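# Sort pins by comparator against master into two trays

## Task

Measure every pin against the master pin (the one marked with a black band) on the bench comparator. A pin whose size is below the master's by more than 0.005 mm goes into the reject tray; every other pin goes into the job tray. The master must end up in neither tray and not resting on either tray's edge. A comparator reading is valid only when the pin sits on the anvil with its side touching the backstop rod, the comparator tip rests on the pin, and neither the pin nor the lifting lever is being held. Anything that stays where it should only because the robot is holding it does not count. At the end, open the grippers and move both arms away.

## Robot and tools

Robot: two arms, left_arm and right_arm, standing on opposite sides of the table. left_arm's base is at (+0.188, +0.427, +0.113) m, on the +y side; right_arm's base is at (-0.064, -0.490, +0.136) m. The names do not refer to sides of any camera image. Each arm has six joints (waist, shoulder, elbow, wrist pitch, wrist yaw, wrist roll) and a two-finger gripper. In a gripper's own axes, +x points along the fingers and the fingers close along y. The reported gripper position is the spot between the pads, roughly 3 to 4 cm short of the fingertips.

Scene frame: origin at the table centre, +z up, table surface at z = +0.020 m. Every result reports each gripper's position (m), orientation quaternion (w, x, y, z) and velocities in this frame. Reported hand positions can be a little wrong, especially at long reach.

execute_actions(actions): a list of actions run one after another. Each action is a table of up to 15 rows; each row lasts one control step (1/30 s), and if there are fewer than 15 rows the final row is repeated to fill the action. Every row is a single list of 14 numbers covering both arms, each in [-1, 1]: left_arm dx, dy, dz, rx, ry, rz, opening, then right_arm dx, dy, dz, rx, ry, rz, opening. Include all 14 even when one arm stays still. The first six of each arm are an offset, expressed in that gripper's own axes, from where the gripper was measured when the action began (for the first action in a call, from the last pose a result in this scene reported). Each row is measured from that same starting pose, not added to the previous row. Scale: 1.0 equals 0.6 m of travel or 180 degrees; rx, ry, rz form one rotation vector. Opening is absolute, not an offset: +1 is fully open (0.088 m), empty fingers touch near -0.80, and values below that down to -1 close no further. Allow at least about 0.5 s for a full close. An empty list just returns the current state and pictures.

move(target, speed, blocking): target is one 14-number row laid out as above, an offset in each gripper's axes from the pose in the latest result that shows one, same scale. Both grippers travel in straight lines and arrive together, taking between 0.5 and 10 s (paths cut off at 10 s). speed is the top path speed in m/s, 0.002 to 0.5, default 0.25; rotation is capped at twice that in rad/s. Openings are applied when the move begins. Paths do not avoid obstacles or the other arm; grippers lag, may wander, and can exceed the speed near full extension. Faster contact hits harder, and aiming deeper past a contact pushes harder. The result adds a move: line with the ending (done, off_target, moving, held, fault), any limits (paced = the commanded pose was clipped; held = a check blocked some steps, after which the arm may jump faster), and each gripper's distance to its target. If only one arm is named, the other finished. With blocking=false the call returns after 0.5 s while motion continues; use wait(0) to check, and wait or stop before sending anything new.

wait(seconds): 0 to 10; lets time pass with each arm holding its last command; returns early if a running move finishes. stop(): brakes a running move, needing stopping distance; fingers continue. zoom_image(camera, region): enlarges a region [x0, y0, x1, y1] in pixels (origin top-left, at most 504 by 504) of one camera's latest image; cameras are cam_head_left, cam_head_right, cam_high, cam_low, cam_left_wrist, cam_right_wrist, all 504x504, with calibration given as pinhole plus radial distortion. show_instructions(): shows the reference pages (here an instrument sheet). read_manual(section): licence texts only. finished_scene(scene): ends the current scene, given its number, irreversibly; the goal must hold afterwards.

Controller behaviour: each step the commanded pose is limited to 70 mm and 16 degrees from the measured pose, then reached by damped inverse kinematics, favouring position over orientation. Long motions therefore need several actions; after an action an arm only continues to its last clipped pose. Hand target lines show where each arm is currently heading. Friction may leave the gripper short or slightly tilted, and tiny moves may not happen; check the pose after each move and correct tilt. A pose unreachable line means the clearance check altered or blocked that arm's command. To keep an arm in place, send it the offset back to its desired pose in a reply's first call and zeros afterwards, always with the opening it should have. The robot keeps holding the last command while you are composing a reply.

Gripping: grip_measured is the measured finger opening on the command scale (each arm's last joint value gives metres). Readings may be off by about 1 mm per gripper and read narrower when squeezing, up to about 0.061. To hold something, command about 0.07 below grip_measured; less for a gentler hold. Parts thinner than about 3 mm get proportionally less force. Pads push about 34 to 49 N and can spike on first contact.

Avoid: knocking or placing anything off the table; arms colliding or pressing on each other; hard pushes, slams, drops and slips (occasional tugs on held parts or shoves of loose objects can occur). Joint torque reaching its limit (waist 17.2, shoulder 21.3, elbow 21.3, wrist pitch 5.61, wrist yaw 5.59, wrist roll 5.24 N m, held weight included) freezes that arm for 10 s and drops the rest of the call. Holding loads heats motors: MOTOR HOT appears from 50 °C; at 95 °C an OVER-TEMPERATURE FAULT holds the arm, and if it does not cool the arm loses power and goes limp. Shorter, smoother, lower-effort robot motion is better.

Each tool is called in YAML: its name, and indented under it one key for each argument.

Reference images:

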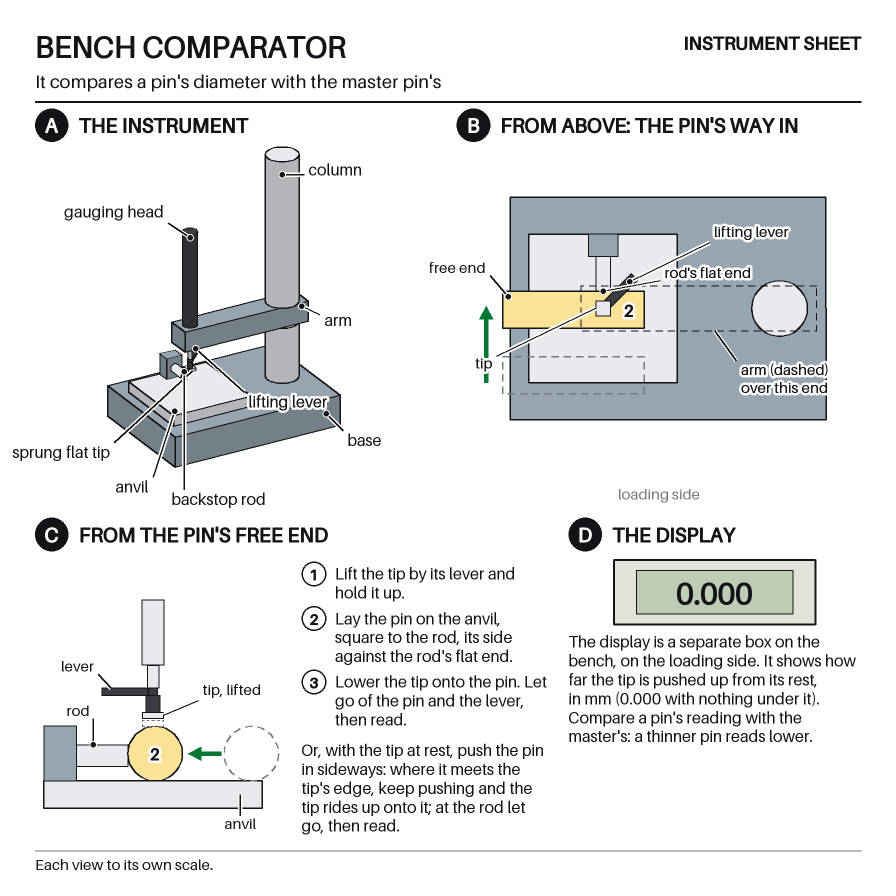

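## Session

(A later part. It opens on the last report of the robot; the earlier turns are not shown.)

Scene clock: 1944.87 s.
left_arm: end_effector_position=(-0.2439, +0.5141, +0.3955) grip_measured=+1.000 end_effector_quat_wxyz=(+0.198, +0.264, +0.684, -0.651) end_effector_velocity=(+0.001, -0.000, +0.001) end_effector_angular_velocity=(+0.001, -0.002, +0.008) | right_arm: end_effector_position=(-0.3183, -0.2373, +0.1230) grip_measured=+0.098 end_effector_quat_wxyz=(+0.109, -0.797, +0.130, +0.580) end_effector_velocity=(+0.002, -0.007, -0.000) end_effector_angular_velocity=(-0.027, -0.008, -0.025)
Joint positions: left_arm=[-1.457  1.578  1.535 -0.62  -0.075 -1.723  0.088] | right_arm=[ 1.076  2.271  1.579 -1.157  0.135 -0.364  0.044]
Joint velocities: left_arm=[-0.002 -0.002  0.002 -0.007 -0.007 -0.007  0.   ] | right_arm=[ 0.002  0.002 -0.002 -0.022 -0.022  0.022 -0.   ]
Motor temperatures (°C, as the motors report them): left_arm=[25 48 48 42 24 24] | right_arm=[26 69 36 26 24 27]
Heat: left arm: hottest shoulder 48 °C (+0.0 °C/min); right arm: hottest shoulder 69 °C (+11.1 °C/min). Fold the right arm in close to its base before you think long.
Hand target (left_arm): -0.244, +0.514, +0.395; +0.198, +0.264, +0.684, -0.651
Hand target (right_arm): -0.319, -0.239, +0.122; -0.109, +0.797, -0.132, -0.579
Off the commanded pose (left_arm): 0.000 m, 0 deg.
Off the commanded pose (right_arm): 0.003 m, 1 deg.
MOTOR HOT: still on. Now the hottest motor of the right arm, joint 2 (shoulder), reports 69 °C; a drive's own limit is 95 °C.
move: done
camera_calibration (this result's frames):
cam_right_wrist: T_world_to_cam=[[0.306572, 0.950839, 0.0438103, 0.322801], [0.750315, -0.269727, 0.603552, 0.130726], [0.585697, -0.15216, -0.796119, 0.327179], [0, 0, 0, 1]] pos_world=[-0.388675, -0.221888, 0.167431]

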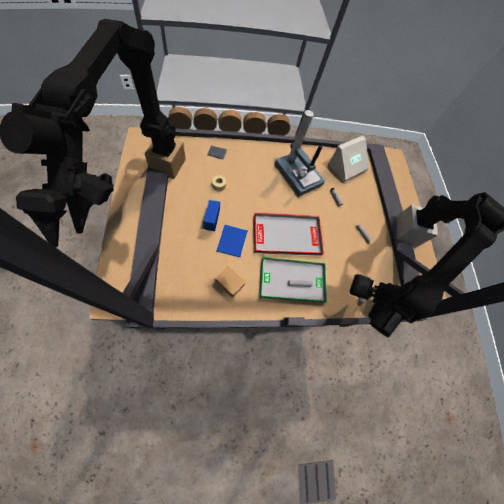

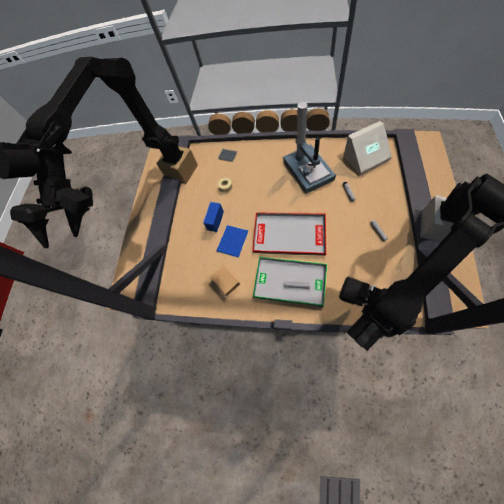

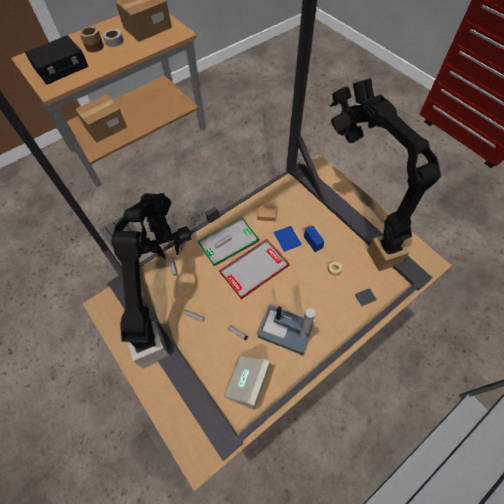

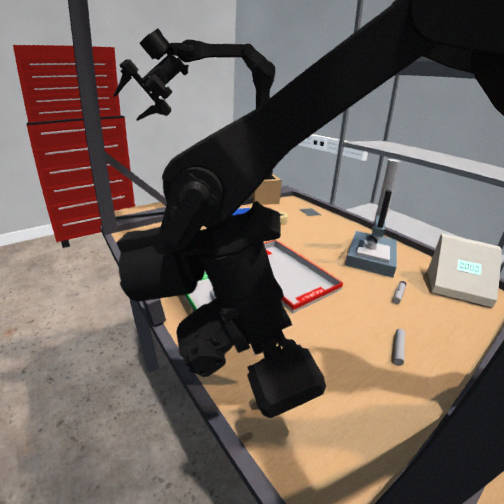

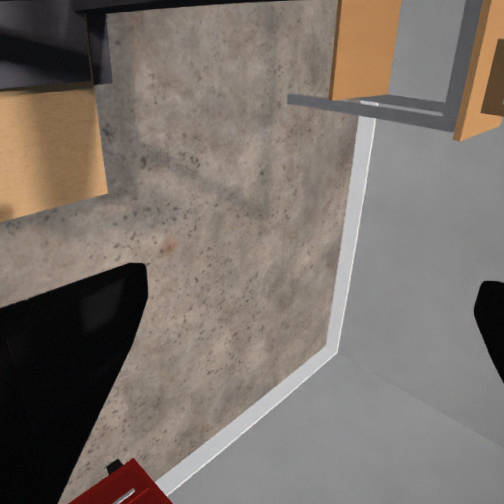

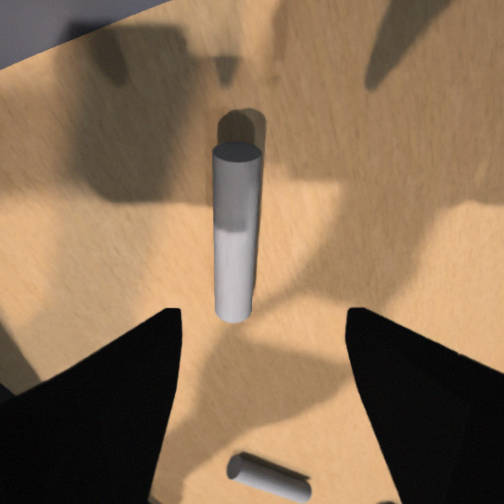

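move:
  target: [0,0,0,0,0,0,1,0.101,0.0195,0.020,0,0,0,0.1]
  speed: 0.08

Scene clock: 1967.53 s.
left_arm: end_effector_position=(-0.2439, +0.5141, +0.3955) grip_measured=+1.000 end_effector_quat_wxyz=(+0.198, +0.264, +0.684, -0.651) end_effector_velocity=(+0.001, +0.002, -0.003) end_effector_angular_velocity=(+0.007, -0.014, -0.004) | right_arm: end_effector_position=(-0.3179, -0.2452, +0.0681) grip_measured=+0.098 end_effector_quat_wxyz=(-0.112, +0.792, -0.125, -0.587) end_effector_velocity=(-0.002, -0.001, -0.000) end_effector_angular_velocity=(-0.003, +0.011, +0.008)
Joint positions: left_arm=[-1.457  1.578  1.535 -0.62  -0.075 -1.723  0.088] | right_arm=[ 1.091  2.348  1.468 -0.952  0.132 -0.353  0.044]
Joint velocities: left_arm=[-0.002  0.002 -0.002 -0.007  0.007 -0.007  0.   ] | right_arm=[ 0.002 -0.002 -0.002  0.007 -0.007 -0.007 -0.   ]
Motor temperatures (°C, as the motors report them): left_arm=[25 48 48 42 24 24] | right_arm=[26 64 35 26 24 27]
Heat: left arm: hottest shoulder 48 °C (+0.0 °C/min); right arm: hottest shoulder 64 °C (+0.0 °C/min). Fold the right arm in close to its base before you think long.
Hand target (left_arm): -0.244, +0.514, +0.395; +0.198, +0.264, +0.684, -0.651
Hand target (right_arm): -0.315, -0.249, +0.062; -0.109, +0.797, -0.130, -0.580
Off the commanded pose (left_arm): 0.000 m, 0 deg.
Off the commanded pose (right_arm): 0.008 m, 1 deg.
MOTOR HOT: still on. Now the hottest motor of the right arm, joint 2 (shoulder), reports 64 °C; a drive's own limit is 95 °C.
move: done
camera_calibration (this result's frames):
cam_right_wrist: T_world_to_cam=[[0.303717, 0.951342, 0.0520041, 0.331195], [0.759584, -0.274725, 0.58954, 0.164094], [0.575141, -0.139552, -0.806063, 0.282404], [0, 0, 0, 1]] pos_world=[-0.387655, -0.230589, 0.113672]

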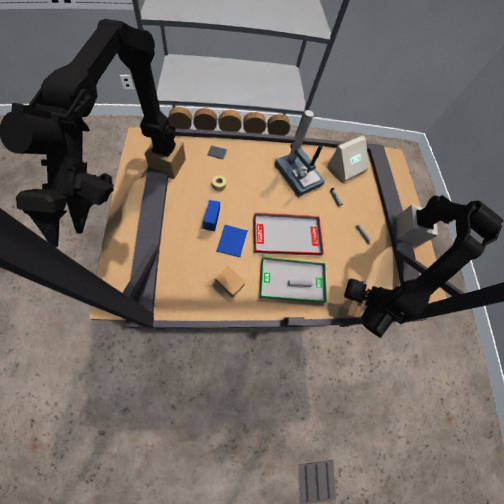

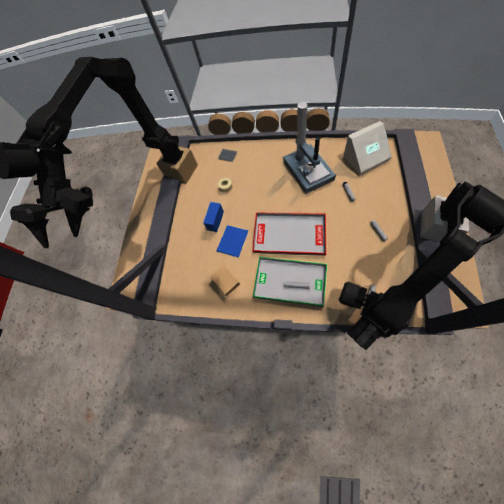

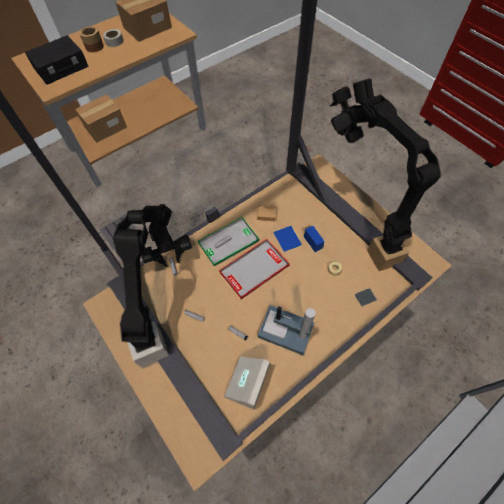

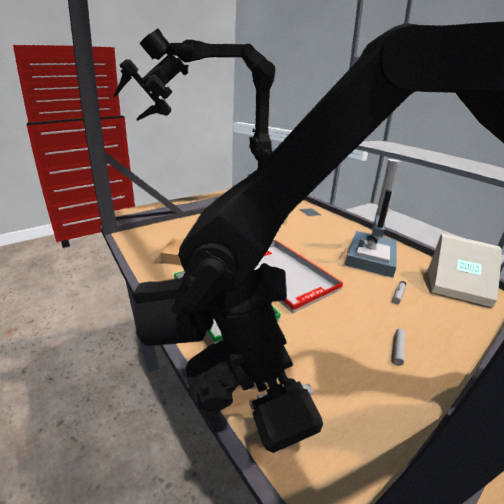

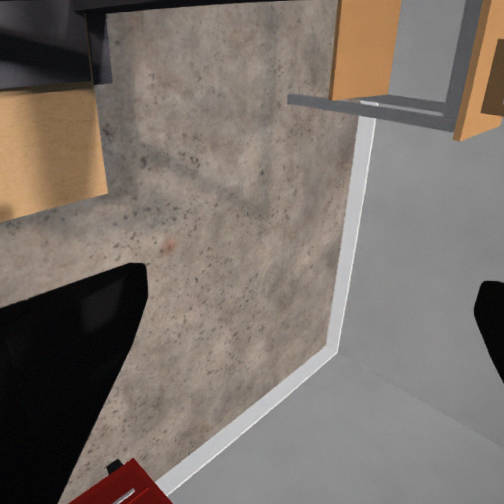

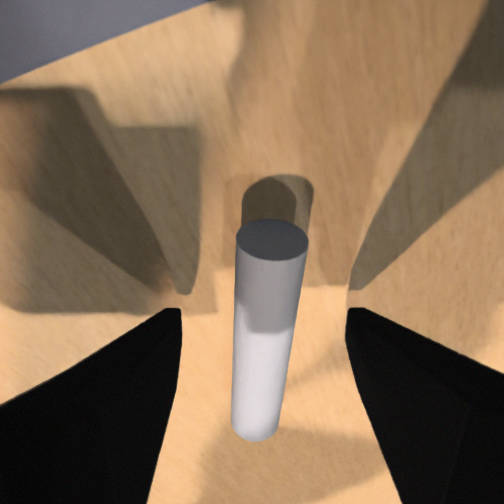

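move:
  target: [0,0,0,0,0,0,1,0.018,0,-0.008,0,0,0,0.1]
  speed: 0.04

Scene clock: 1980.47 s.
left_arm: end_effector_position=(-0.2439, +0.5141, +0.3955) grip_measured=+1.000 end_effector_quat_wxyz=(+0.198, +0.264, +0.684, -0.651) end_effector_velocity=(-0.000, +0.000, +0.001) end_effector_angular_velocity=(-0.008, +0.009, -0.001) | right_arm: end_effector_position=(-0.3133, -0.2470, +0.0604) grip_measured=+0.098 end_effector_quat_wxyz=(-0.114, +0.791, -0.126, -0.588) end_effector_velocity=(+0.004, -0.002, +0.000) end_effector_angular_velocity=(-0.011, -0.005, -0.016)
Joint positions: left_arm=[-1.457  1.578  1.535 -0.62  -0.075 -1.723  0.088] | right_arm=[ 1.087  2.348  1.432 -0.911  0.132 -0.354  0.044]
Joint velocities: left_arm=[-0.002 -0.002 -0.002  0.007 -0.007  0.007  0.   ] | right_arm=[-0.007 -0.002 -0.007 -0.007 -0.007  0.007  0.   ]
Motor temperatures (°C, as the motors report them): left_arm=[25 48 48 42 24 24] | right_arm=[26 61 34 25 24 27]
Heat: left arm: hottest shoulder 48 °C (+0.0 °C/min); right arm: hottest shoulder 61 °C (-6.1 °C/min). Fold the right arm in close to its base before you think long.
Hand target (left_arm): -0.244, +0.514, +0.395; +0.198, +0.264, +0.684, -0.651
Hand target (right_arm): -0.310, -0.247, +0.059; -0.112, +0.792, -0.125, -0.587
Off the commanded pose (left_arm): 0.000 m, 0 deg.
Off the commanded pose (right_arm): 0.003 m, 0 deg.
MOTOR HOT: still on. Now the hottest motor of the right arm, joint 2 (shoulder), reports 61 °C; a drive's own limit is 95 °C.
move: done
camera_calibration (this result's frames):
cam_right_wrist: T_world_to_cam=[[0.307228, 0.950124, 0.053618, 0.332643], [0.760869, -0.279091, 0.585822, 0.164208], [0.571568, -0.139185, -0.808664, 0.272494], [0, 0, 0, 1]] pos_world=[-0.382887, -0.232296, 0.106324]

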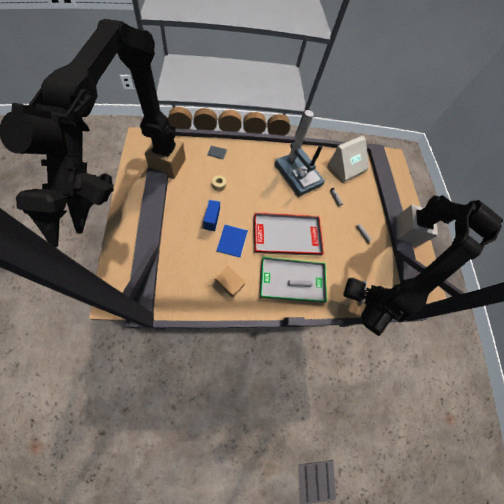

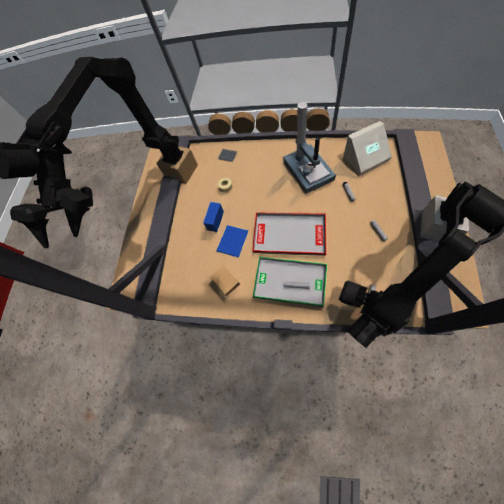

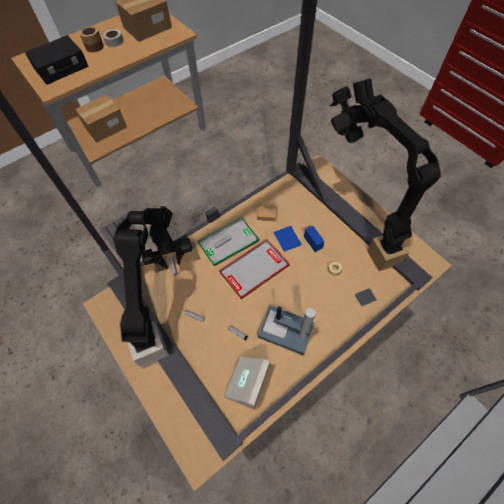

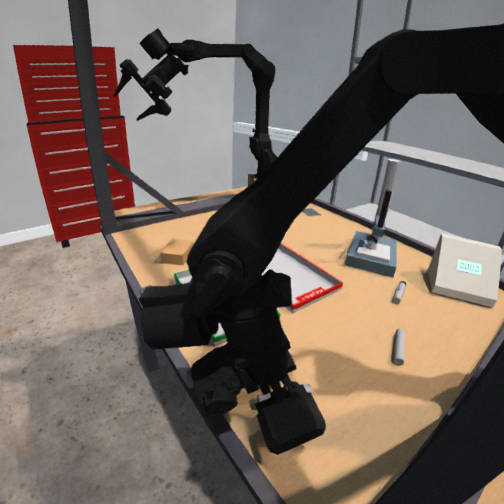

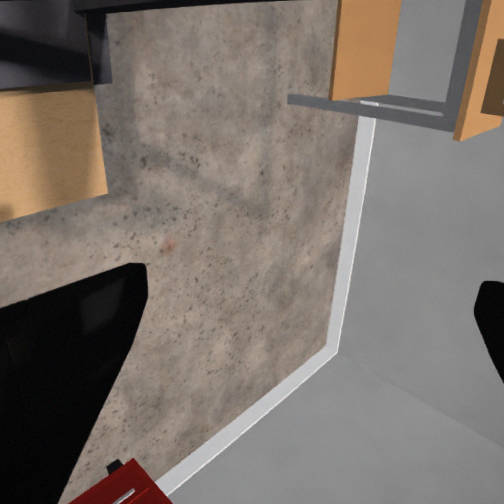

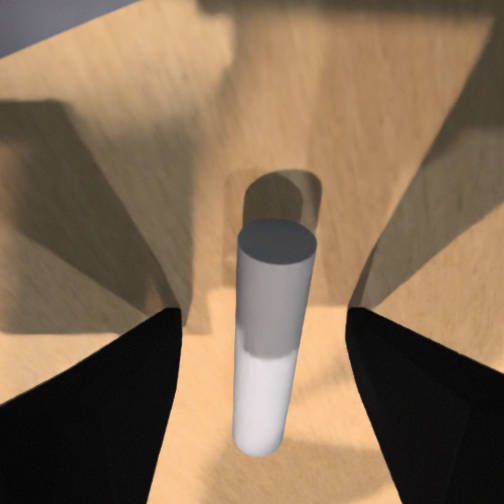

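execute_actions:
  actions:
    - [[0,0,0,0,0,0,1,0,0,0,0,0,0,-0.3]]
    - [[0,0,0,0,0,0,1,0,0,0,0,0,0,-0.8]]
    - [[0,0,0,0,0,0,1,0,0,0,0,0,0,-0.8]]

Scene clock: 1990.43 s.
left_arm: end_effector_position=(-0.2439, +0.5141, +0.3955) grip_measured=+1.000 end_effector_quat_wxyz=(+0.198, +0.264, +0.684, -0.651) end_effector_velocity=(-0.000, +0.000, +0.001) end_effector_angular_velocity=(+0.003, +0.007, +0.008) | right_arm: end_effector_position=(-0.3131, -0.2472, +0.0603) grip_measured=-0.517 end_effector_quat_wxyz=(-0.114, +0.791, -0.126, -0.588) end_effector_velocity=(-0.002, -0.001, +0.003) end_effector_angular_velocity=(-0.021, +0.017, +0.013)
Joint positions: left_arm=[-1.457  1.578  1.535 -0.62  -0.075 -1.723  0.088] | right_arm=[ 1.087  2.348  1.431 -0.911  0.132 -0.354  0.014]
Joint velocities: left_arm=[-0.002 -0.002 -0.002  0.007 -0.007 -0.007  0.   ] | right_arm=[-0.002 -0.007  0.002 -0.007 -0.022 -0.022 -0.   ]
Motor temperatures (°C, as the motors report them): left_arm=[25 48 48 42 24 24] | right_arm=[26 61 33 25 24 27]
Heat: left arm: hottest shoulder 48 °C (+0.0 °C/min); right arm: hottest shoulder 61 °C (-7.1 °C/min). Fold the right arm in close to its base before you think long.
Hand target (left_arm): -0.244, +0.514, +0.395; +0.198, +0.264, +0.684, -0.651
Hand target (right_arm): -0.313, -0.247, +0.060; -0.114, +0.791, -0.126, -0.588
Off the commanded pose (left_arm): 0.000 m, 0 deg.
Off the commanded pose (right_arm): 0.000 m, 0 deg.
MOTOR HOT: still on. Now the hottest motor of the right arm, joint 2 (shoulder), reports 61 °C; a drive's own limit is 95 °C.
camera_calibration (this result's frames):
cam_right_wrist: T_world_to_cam=[[0.306836, 0.950282, 0.0530619, 0.332738], [0.760479, -0.278311, 0.586698, 0.164004], [0.572297, -0.139668, -0.808065, 0.272308], [0, 0, 0, 1]] pos_world=[-0.382658, -0.232519, 0.106166]

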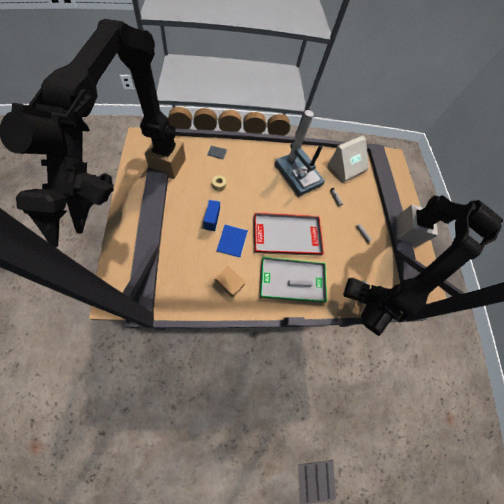

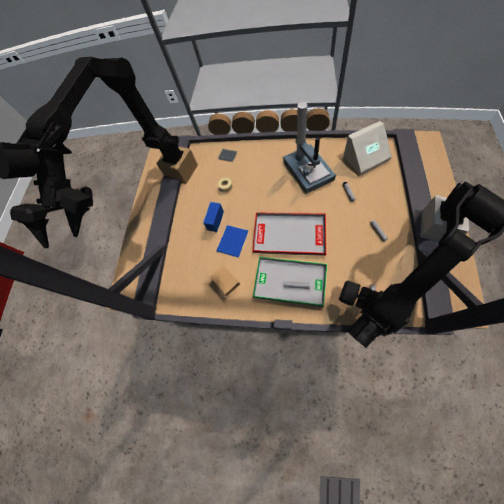

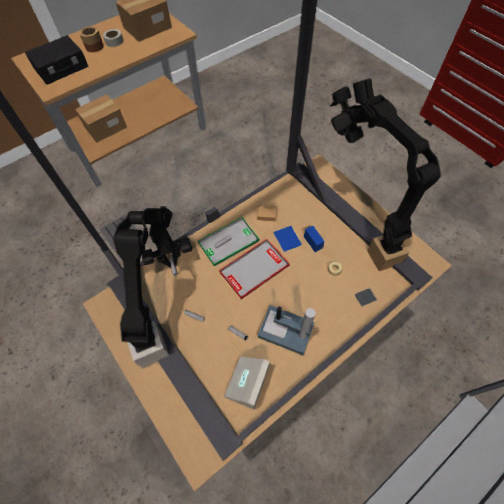

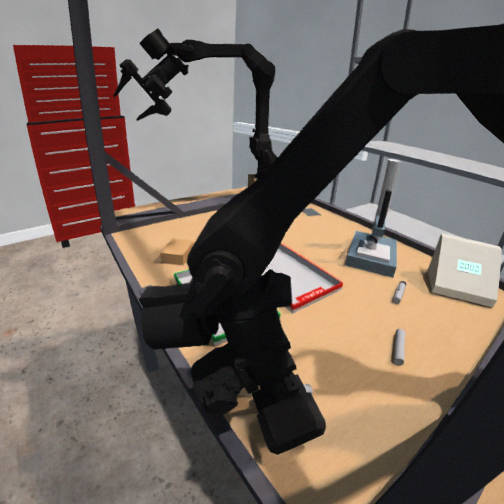

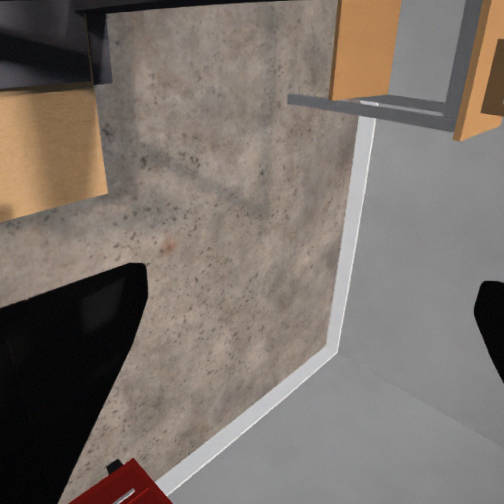

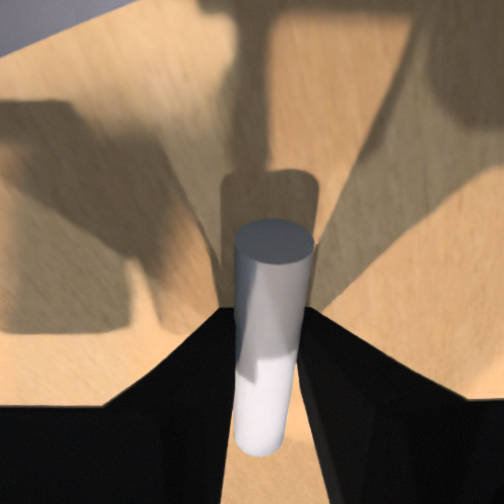

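move:
  target: [0,0,0,0,0,0,1,-0.104,-0.003,-0.031,0,0,0,-0.8]
  speed: 0.12

Scene clock: 2028.93 s.
left_arm: end_effector_position=(-0.2439, +0.5141, +0.3955) grip_measured=+1.000 end_effector_quat_wxyz=(+0.198, +0.264, +0.684, -0.651) end_effector_velocity=(+0.003, -0.003, -0.001) end_effector_angular_velocity=(-0.009, -0.005, +0.019) | right_arm: end_effector_position=(-0.3083, -0.2513, +0.1153) grip_measured=-0.517 end_effector_quat_wxyz=(+0.107, -0.799, +0.130, +0.578) end_effector_velocity=(-0.002, +0.001, +0.001) end_effector_angular_velocity=(+0.001, +0.014, +0.002)
Joint positions: left_arm=[-1.457  1.578  1.535 -0.62  -0.075 -1.723  0.088] | right_arm=[ 1.087  2.234  1.477 -1.102  0.132 -0.354  0.014]
Joint velocities: left_arm=[-0.002 -0.007 -0.007 -0.007 -0.022 -0.007  0.   ] | right_arm=[-0.002 -0.002  0.002  0.007 -0.007 -0.007  0.   ]
Motor temperatures (°C, as the motors report them): left_arm=[25 48 48 42 24 24] | right_arm=[26 61 32 25 24 27]
Heat: left arm: hottest shoulder 48 °C (+0.0 °C/min); right arm: hottest shoulder 61 °C (-2.0 °C/min). Fold the right arm in close to its base before you think long.
Hand target (left_arm): -0.244, +0.514, +0.395; +0.198, +0.264, +0.684, -0.651
Hand target (right_arm): -0.313, -0.247, +0.125; -0.114, +0.791, -0.126, -0.588
Off the commanded pose (left_arm): 0.000 m, 0 deg.
Off the commanded pose (right_arm): 0.012 m, 2 deg.
MOTOR HOT: still on. Now the hottest motor of the right arm, joint 2 (shoulder), reports 61 °C; a drive's own limit is 95 °C.
move: off_target (right_arm)
camera_calibration (this result's frames):
cam_right_wrist: T_world_to_cam=[[0.305764, 0.951214, 0.0412305, 0.333536], [0.746877, -0.266488, 0.609228, 0.123184], [0.590494, -0.155486, -0.791923, 0.313259], [0, 0, 0, 1]] pos_world=[-0.378964, -0.23573, 0.159278]

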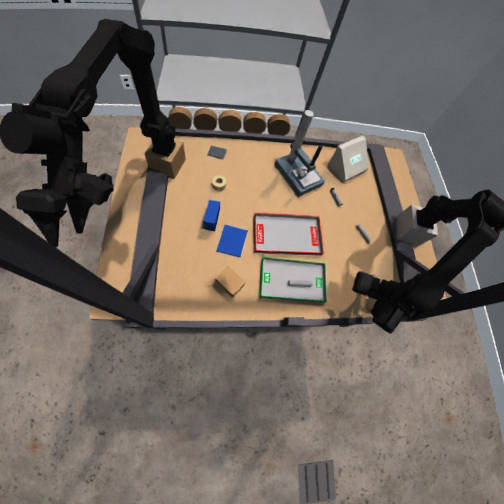

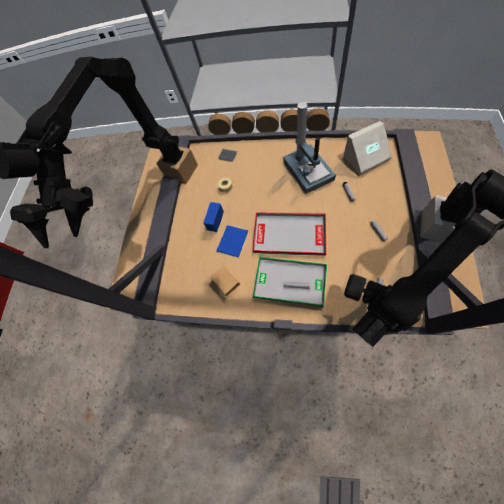

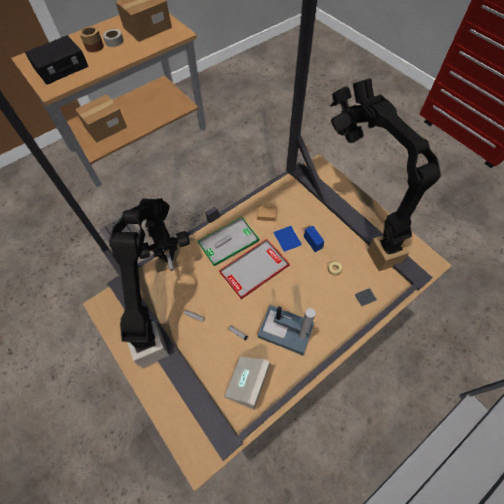

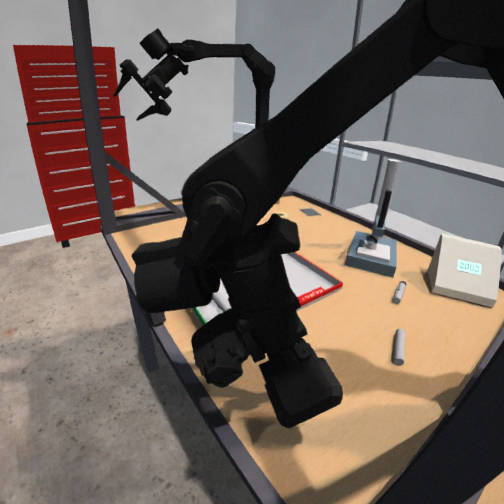

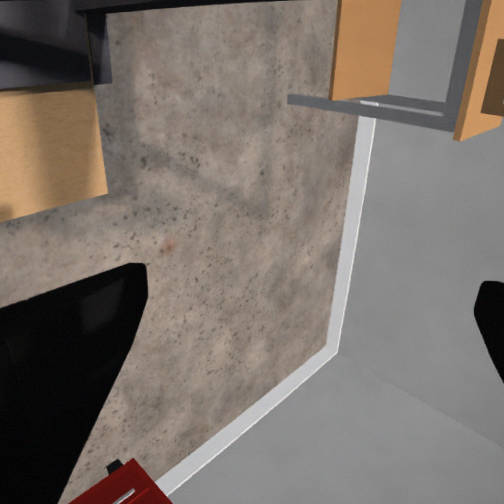

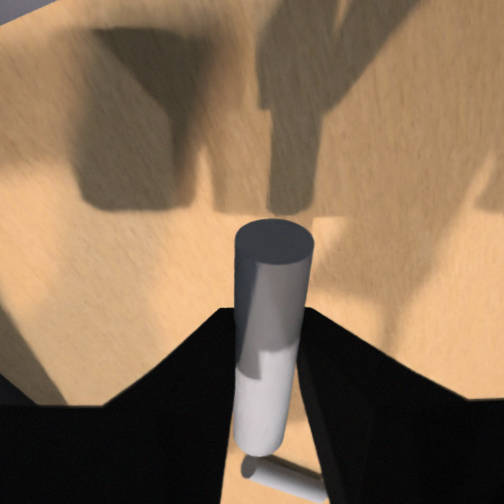

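move:
  target: [0,0,0,0,0,0,1,0.1757,-0.3955,-0.5855,-0.2626,-0.012,-0.0828,-0.8]
  speed: 0.14

Scene clock: 2046.03 s.
left_arm: end_effector_position=(-0.2439, +0.5141, +0.3955) grip_measured=+1.000 end_effector_quat_wxyz=(+0.198, +0.264, +0.684, -0.651) end_effector_velocity=(+0.003, -0.001, -0.001) end_effector_angular_velocity=(-0.012, -0.005, -0.001) | right_arm: end_effector_position=(+0.1120, -0.1534, +0.1254) grip_measured=-0.517 end_effector_quat_wxyz=(+0.147, +0.771, +0.212, -0.582) end_effector_velocity=(+0.004, -0.000, +0.002) end_effector_angular_velocity=(+0.000, +0.002, +0.011)
Joint positions: left_arm=[-1.457  1.578  1.535 -0.62  -0.075 -1.723  0.088] | right_arm=[-0.193  1.969  1.105 -0.464  0.149 -2.531  0.014]
Joint velocities: left_arm=[-0.002 -0.007 -0.007 -0.007 -0.007  0.007  0.   ] | right_arm=[-0.012 -0.002  0.007 -0.007 -0.007 -0.022 -0.   ]
Motor temperatures (°C, as the motors report them): left_arm=[25 48 48 42 24 24] | right_arm=[26 63 33 25 24 27]
Heat: left arm: hottest shoulder 48 °C (+0.0 °C/min); right arm: hottest shoulder 63 °C (+2.0 °C/min). Fold the right arm in close to its base before you think long.
Hand target (left_arm): -0.244, +0.514, +0.395; +0.198, +0.264, +0.684, -0.651
Hand target (right_arm): +0.115, -0.150, +0.126; +0.147, +0.771, +0.214, -0.581
Off the commanded pose (left_arm): 0.000 m, 0 deg.
Off the commanded pose (right_arm): 0.007 m, 1 deg.
MOTOR HOT: still on. Now the hottest motor of the right arm, joint 2 (shoulder), reports 63 °C; a drive's own limit is 95 °C.
move: done
camera_calibration (this result's frames):
cam_right_wrist: T_world_to_cam=[[-0.520352, 0.852952, 0.0413125, 0.188926], [0.70559, 0.402195, 0.583423, -0.0603194], [0.481016, 0.332735, -0.811117, 0.17778], [0, 0, 0, 1]] pos_world=[0.0553539, -0.196038, 0.171587]

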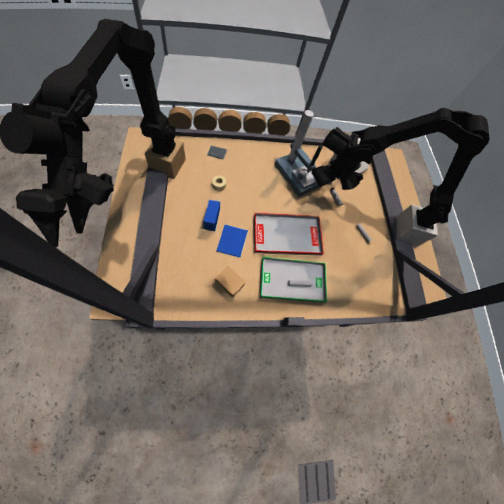

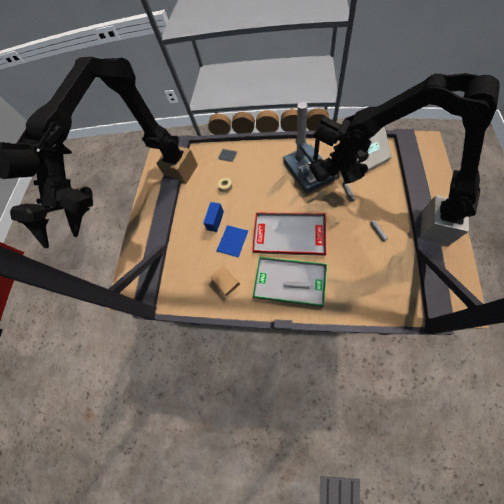

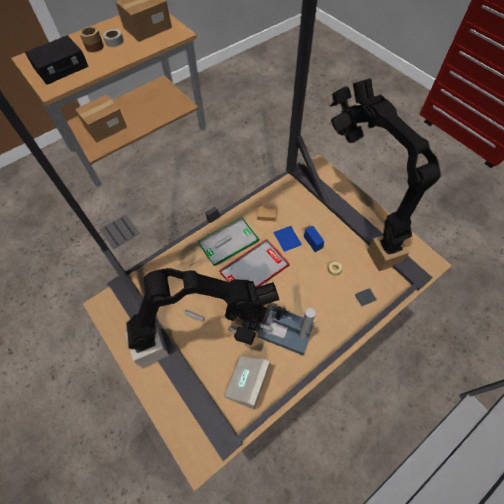

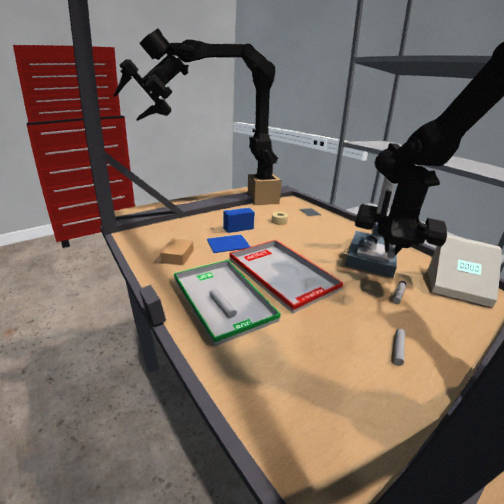

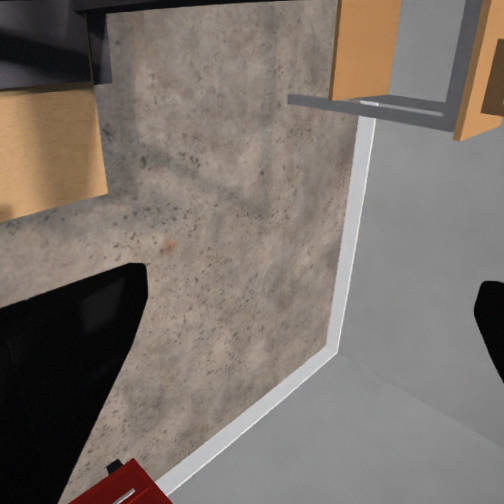

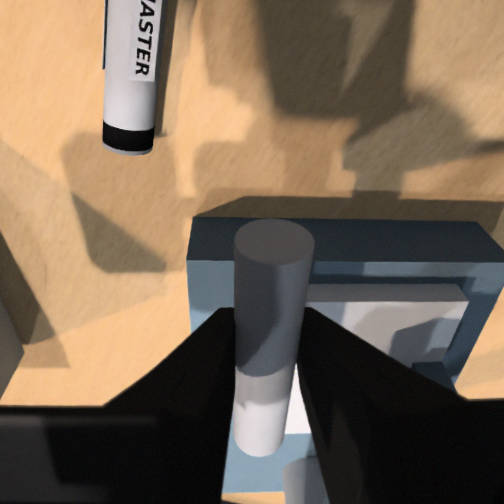

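move:
  target: [0,0,0,0,0,0,1,0.0424,-0.0186,-0.0132,0,-0.003,0,-0.8]
  speed: 0.03

Scene clock: 2064.80 s.
left_arm: end_effector_position=(-0.2439, +0.5141, +0.3955) grip_measured=+1.000 end_effector_quat_wxyz=(+0.198, +0.264, +0.684, -0.651) end_effector_velocity=(+0.002, +0.002, -0.003) end_effector_angular_velocity=(+0.007, -0.014, -0.004) | right_arm: end_effector_position=(+0.1177, -0.1404, +0.1047) grip_measured=-0.517 end_effector_quat_wxyz=(+0.151, +0.768, +0.210, -0.586) end_effector_velocity=(-0.001, -0.002, -0.000) end_effector_angular_velocity=(-0.005, +0.008, +0.006)
Joint positions: left_arm=[-1.457  1.578  1.535 -0.62  -0.075 -1.723  0.088] | right_arm=[-0.194  2.068  1.16  -0.434  0.145 -2.533  0.014]
Joint velocities: left_arm=[-0.002 -0.002 -0.007 -0.007  0.007 -0.007  0.   ] | right_arm=[-0.002 -0.002 -0.002 -0.007 -0.007 -0.007  0.   ]
Motor temperatures (°C, as the motors report them): left_arm=[25 48 48 42 24 24] | right_arm=[26 59 35 25 24 27]
Heat: left arm: hottest shoulder 48 °C (+0.0 °C/min); right arm: hottest shoulder 59 °C (-2.0 °C/min). Fold the right arm in close to its base before you think long.
Hand target (left_arm): -0.244, +0.514, +0.395; +0.198, +0.264, +0.684, -0.651
Hand target (right_arm): +0.119, -0.136, +0.103; +0.148, +0.768, +0.211, -0.586
Off the commanded pose (left_arm): 0.000 m, 0 deg.
Off the commanded pose (right_arm): 0.005 m, 0 deg.
MOTOR HOT: still on. Now the hottest motor of the right arm, joint 2 (shoulder), reports 59 °C; a drive's own limit is 95 °C.
move: done
camera_calibration (this result's frames):
cam_right_wrist: T_world_to_cam=[[-0.521321, 0.852586, 0.0363623, 0.182183], [0.709698, 0.409501, 0.57327, -0.0558801], [0.473871, 0.324663, -0.81856, 0.154404], [0, 0, 0, 1]] pos_world=[0.061466, -0.182573, 0.151799]

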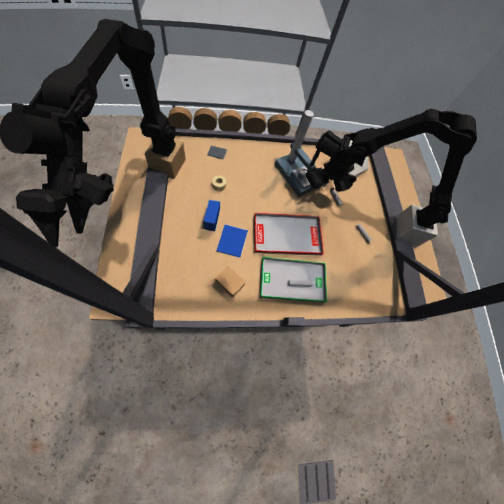

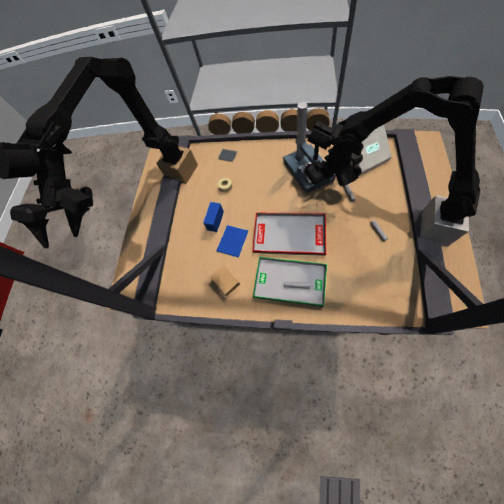

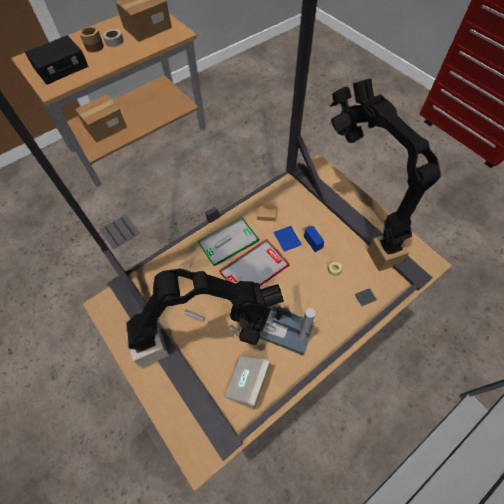

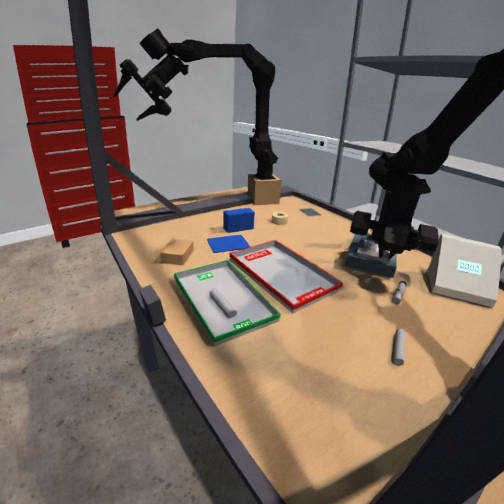

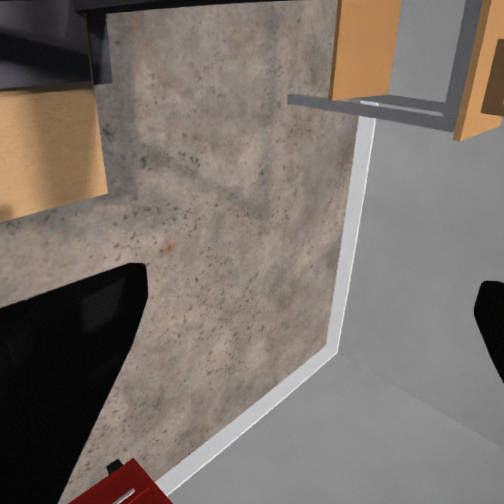

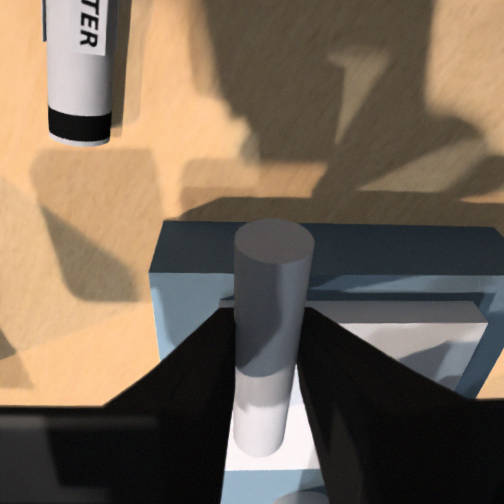

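move:
  target: [0,0,0,0,0,0,1,-0.003,-0.056,-0.007,0,0,0,-0.8]
  speed: 0.02

Scene clock: 2084.47 s.
left_arm: end_effector_position=(-0.2439, +0.5141, +0.3955) grip_measured=+1.000 end_effector_quat_wxyz=(+0.198, +0.264, +0.684, -0.651) end_effector_velocity=(+0.001, -0.003, -0.001) end_effector_angular_velocity=(-0.021, -0.003, +0.010) | right_arm: end_effector_position=(+0.1036, -0.1153, +0.1071) grip_measured=-0.517 end_effector_quat_wxyz=(+0.154, +0.766, +0.208, -0.589) end_effector_velocity=(+0.001, -0.003, +0.000) end_effector_angular_velocity=(-0.023, -0.004, +0.017)
Joint positions: left_arm=[-1.457  1.578  1.535 -0.62  -0.075 -1.723  0.088] | right_arm=[-0.133  2.123  1.266 -0.503  0.158 -2.474  0.014]
Joint velocities: left_arm=[-0.002 -0.002 -0.002 -0.007 -0.022  0.007  0.   ] | right_arm=[-0.002  0.002  0.007 -0.022  0.007 -0.022 -0.   ]
Motor temperatures (°C, as the motors report them): left_arm=[25 48 48 42 24 24] | right_arm=[26 56 36 26 24 27]
Heat: left arm: hottest shoulder 48 °C (+0.0 °C/min); right arm: hottest shoulder 56 °C (-4.1 °C/min). Fold the right arm in close to its base before you think long.
Hand target (left_arm): -0.244, +0.514, +0.395; +0.198, +0.264, +0.684, -0.651
Hand target (right_arm): +0.104, -0.110, +0.108; +0.151, +0.768, +0.210, -0.586
Off the commanded pose (left_arm): 0.000 m, 0 deg.
Off the commanded pose (right_arm): 0.006 m, 1 deg.
MOTOR HOT: still on. Now the hottest motor of the right arm, joint 2 (shoulder), reports 56 °C; a drive's own limit is 95 °C.
move: done
camera_calibration (this result's frames):
cam_right_wrist: T_world_to_cam=[[-0.52256, 0.852033, 0.0311525, 0.154016], [0.711314, 0.415529, 0.566893, -0.0563593], [0.470067, 0.318395, -0.823202, 0.155129], [0, 0, 0, 1]] pos_world=[0.0476512, -0.1572, 0.154854]

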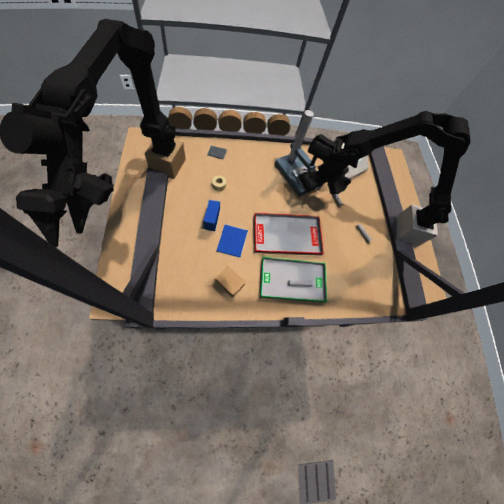

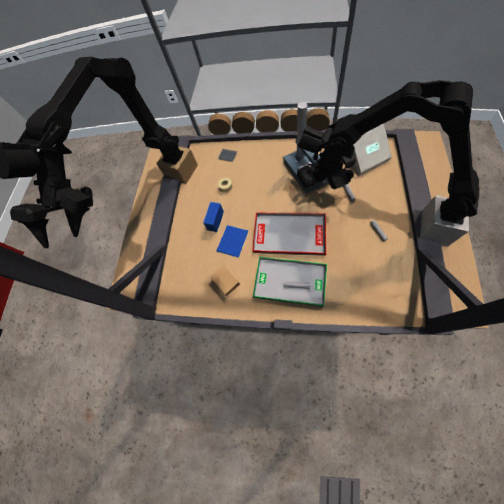

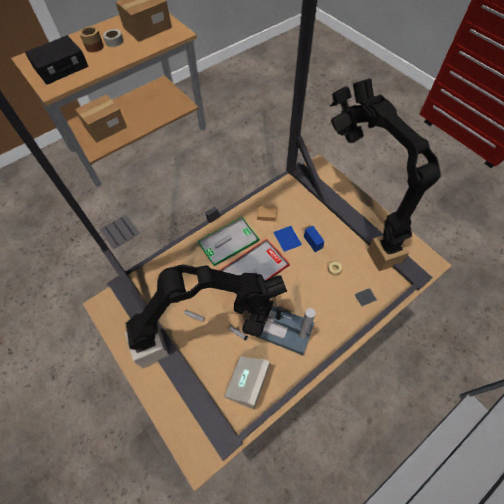

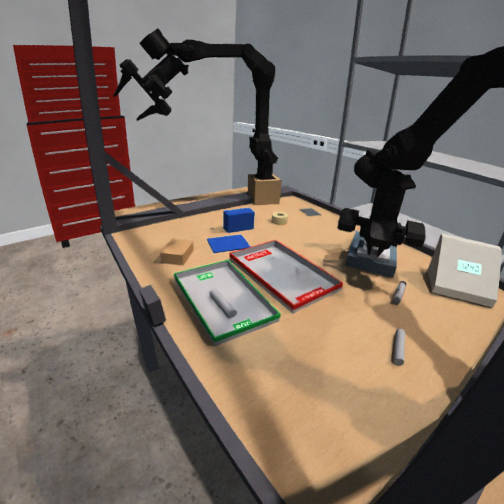

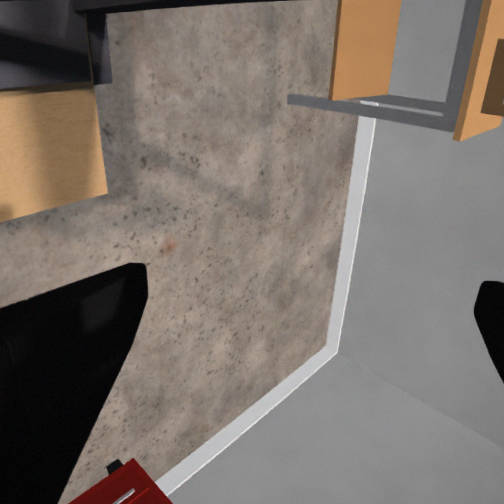

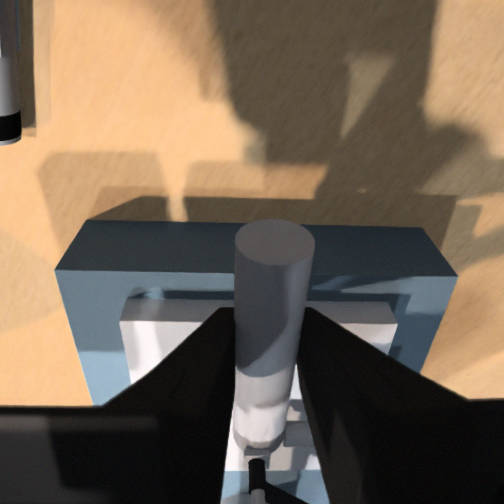

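zoom_image:
  camera: "cam_right_wrist"
  region: [180,380,360,504]

zoom_image:
  camera: "cam_low"
  region: [440,250,500,286]

Region (180, 380, 360, 504) of cam_right_wrist's 504x504 image, scaled by 2.800, with more detail than that image has; it fills the top 347 rows of this view, and the rest is white.

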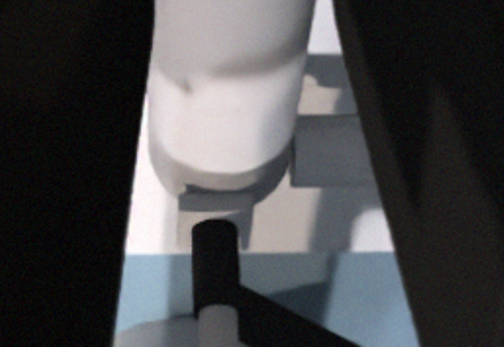

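Region (440, 250, 500, 286) of cam_low's 504x504 image, scaled by 8.400, with more detail than that image has; it fills the top 302 rows of this view, and the rest is white.

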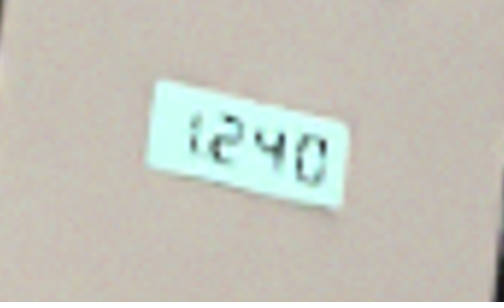

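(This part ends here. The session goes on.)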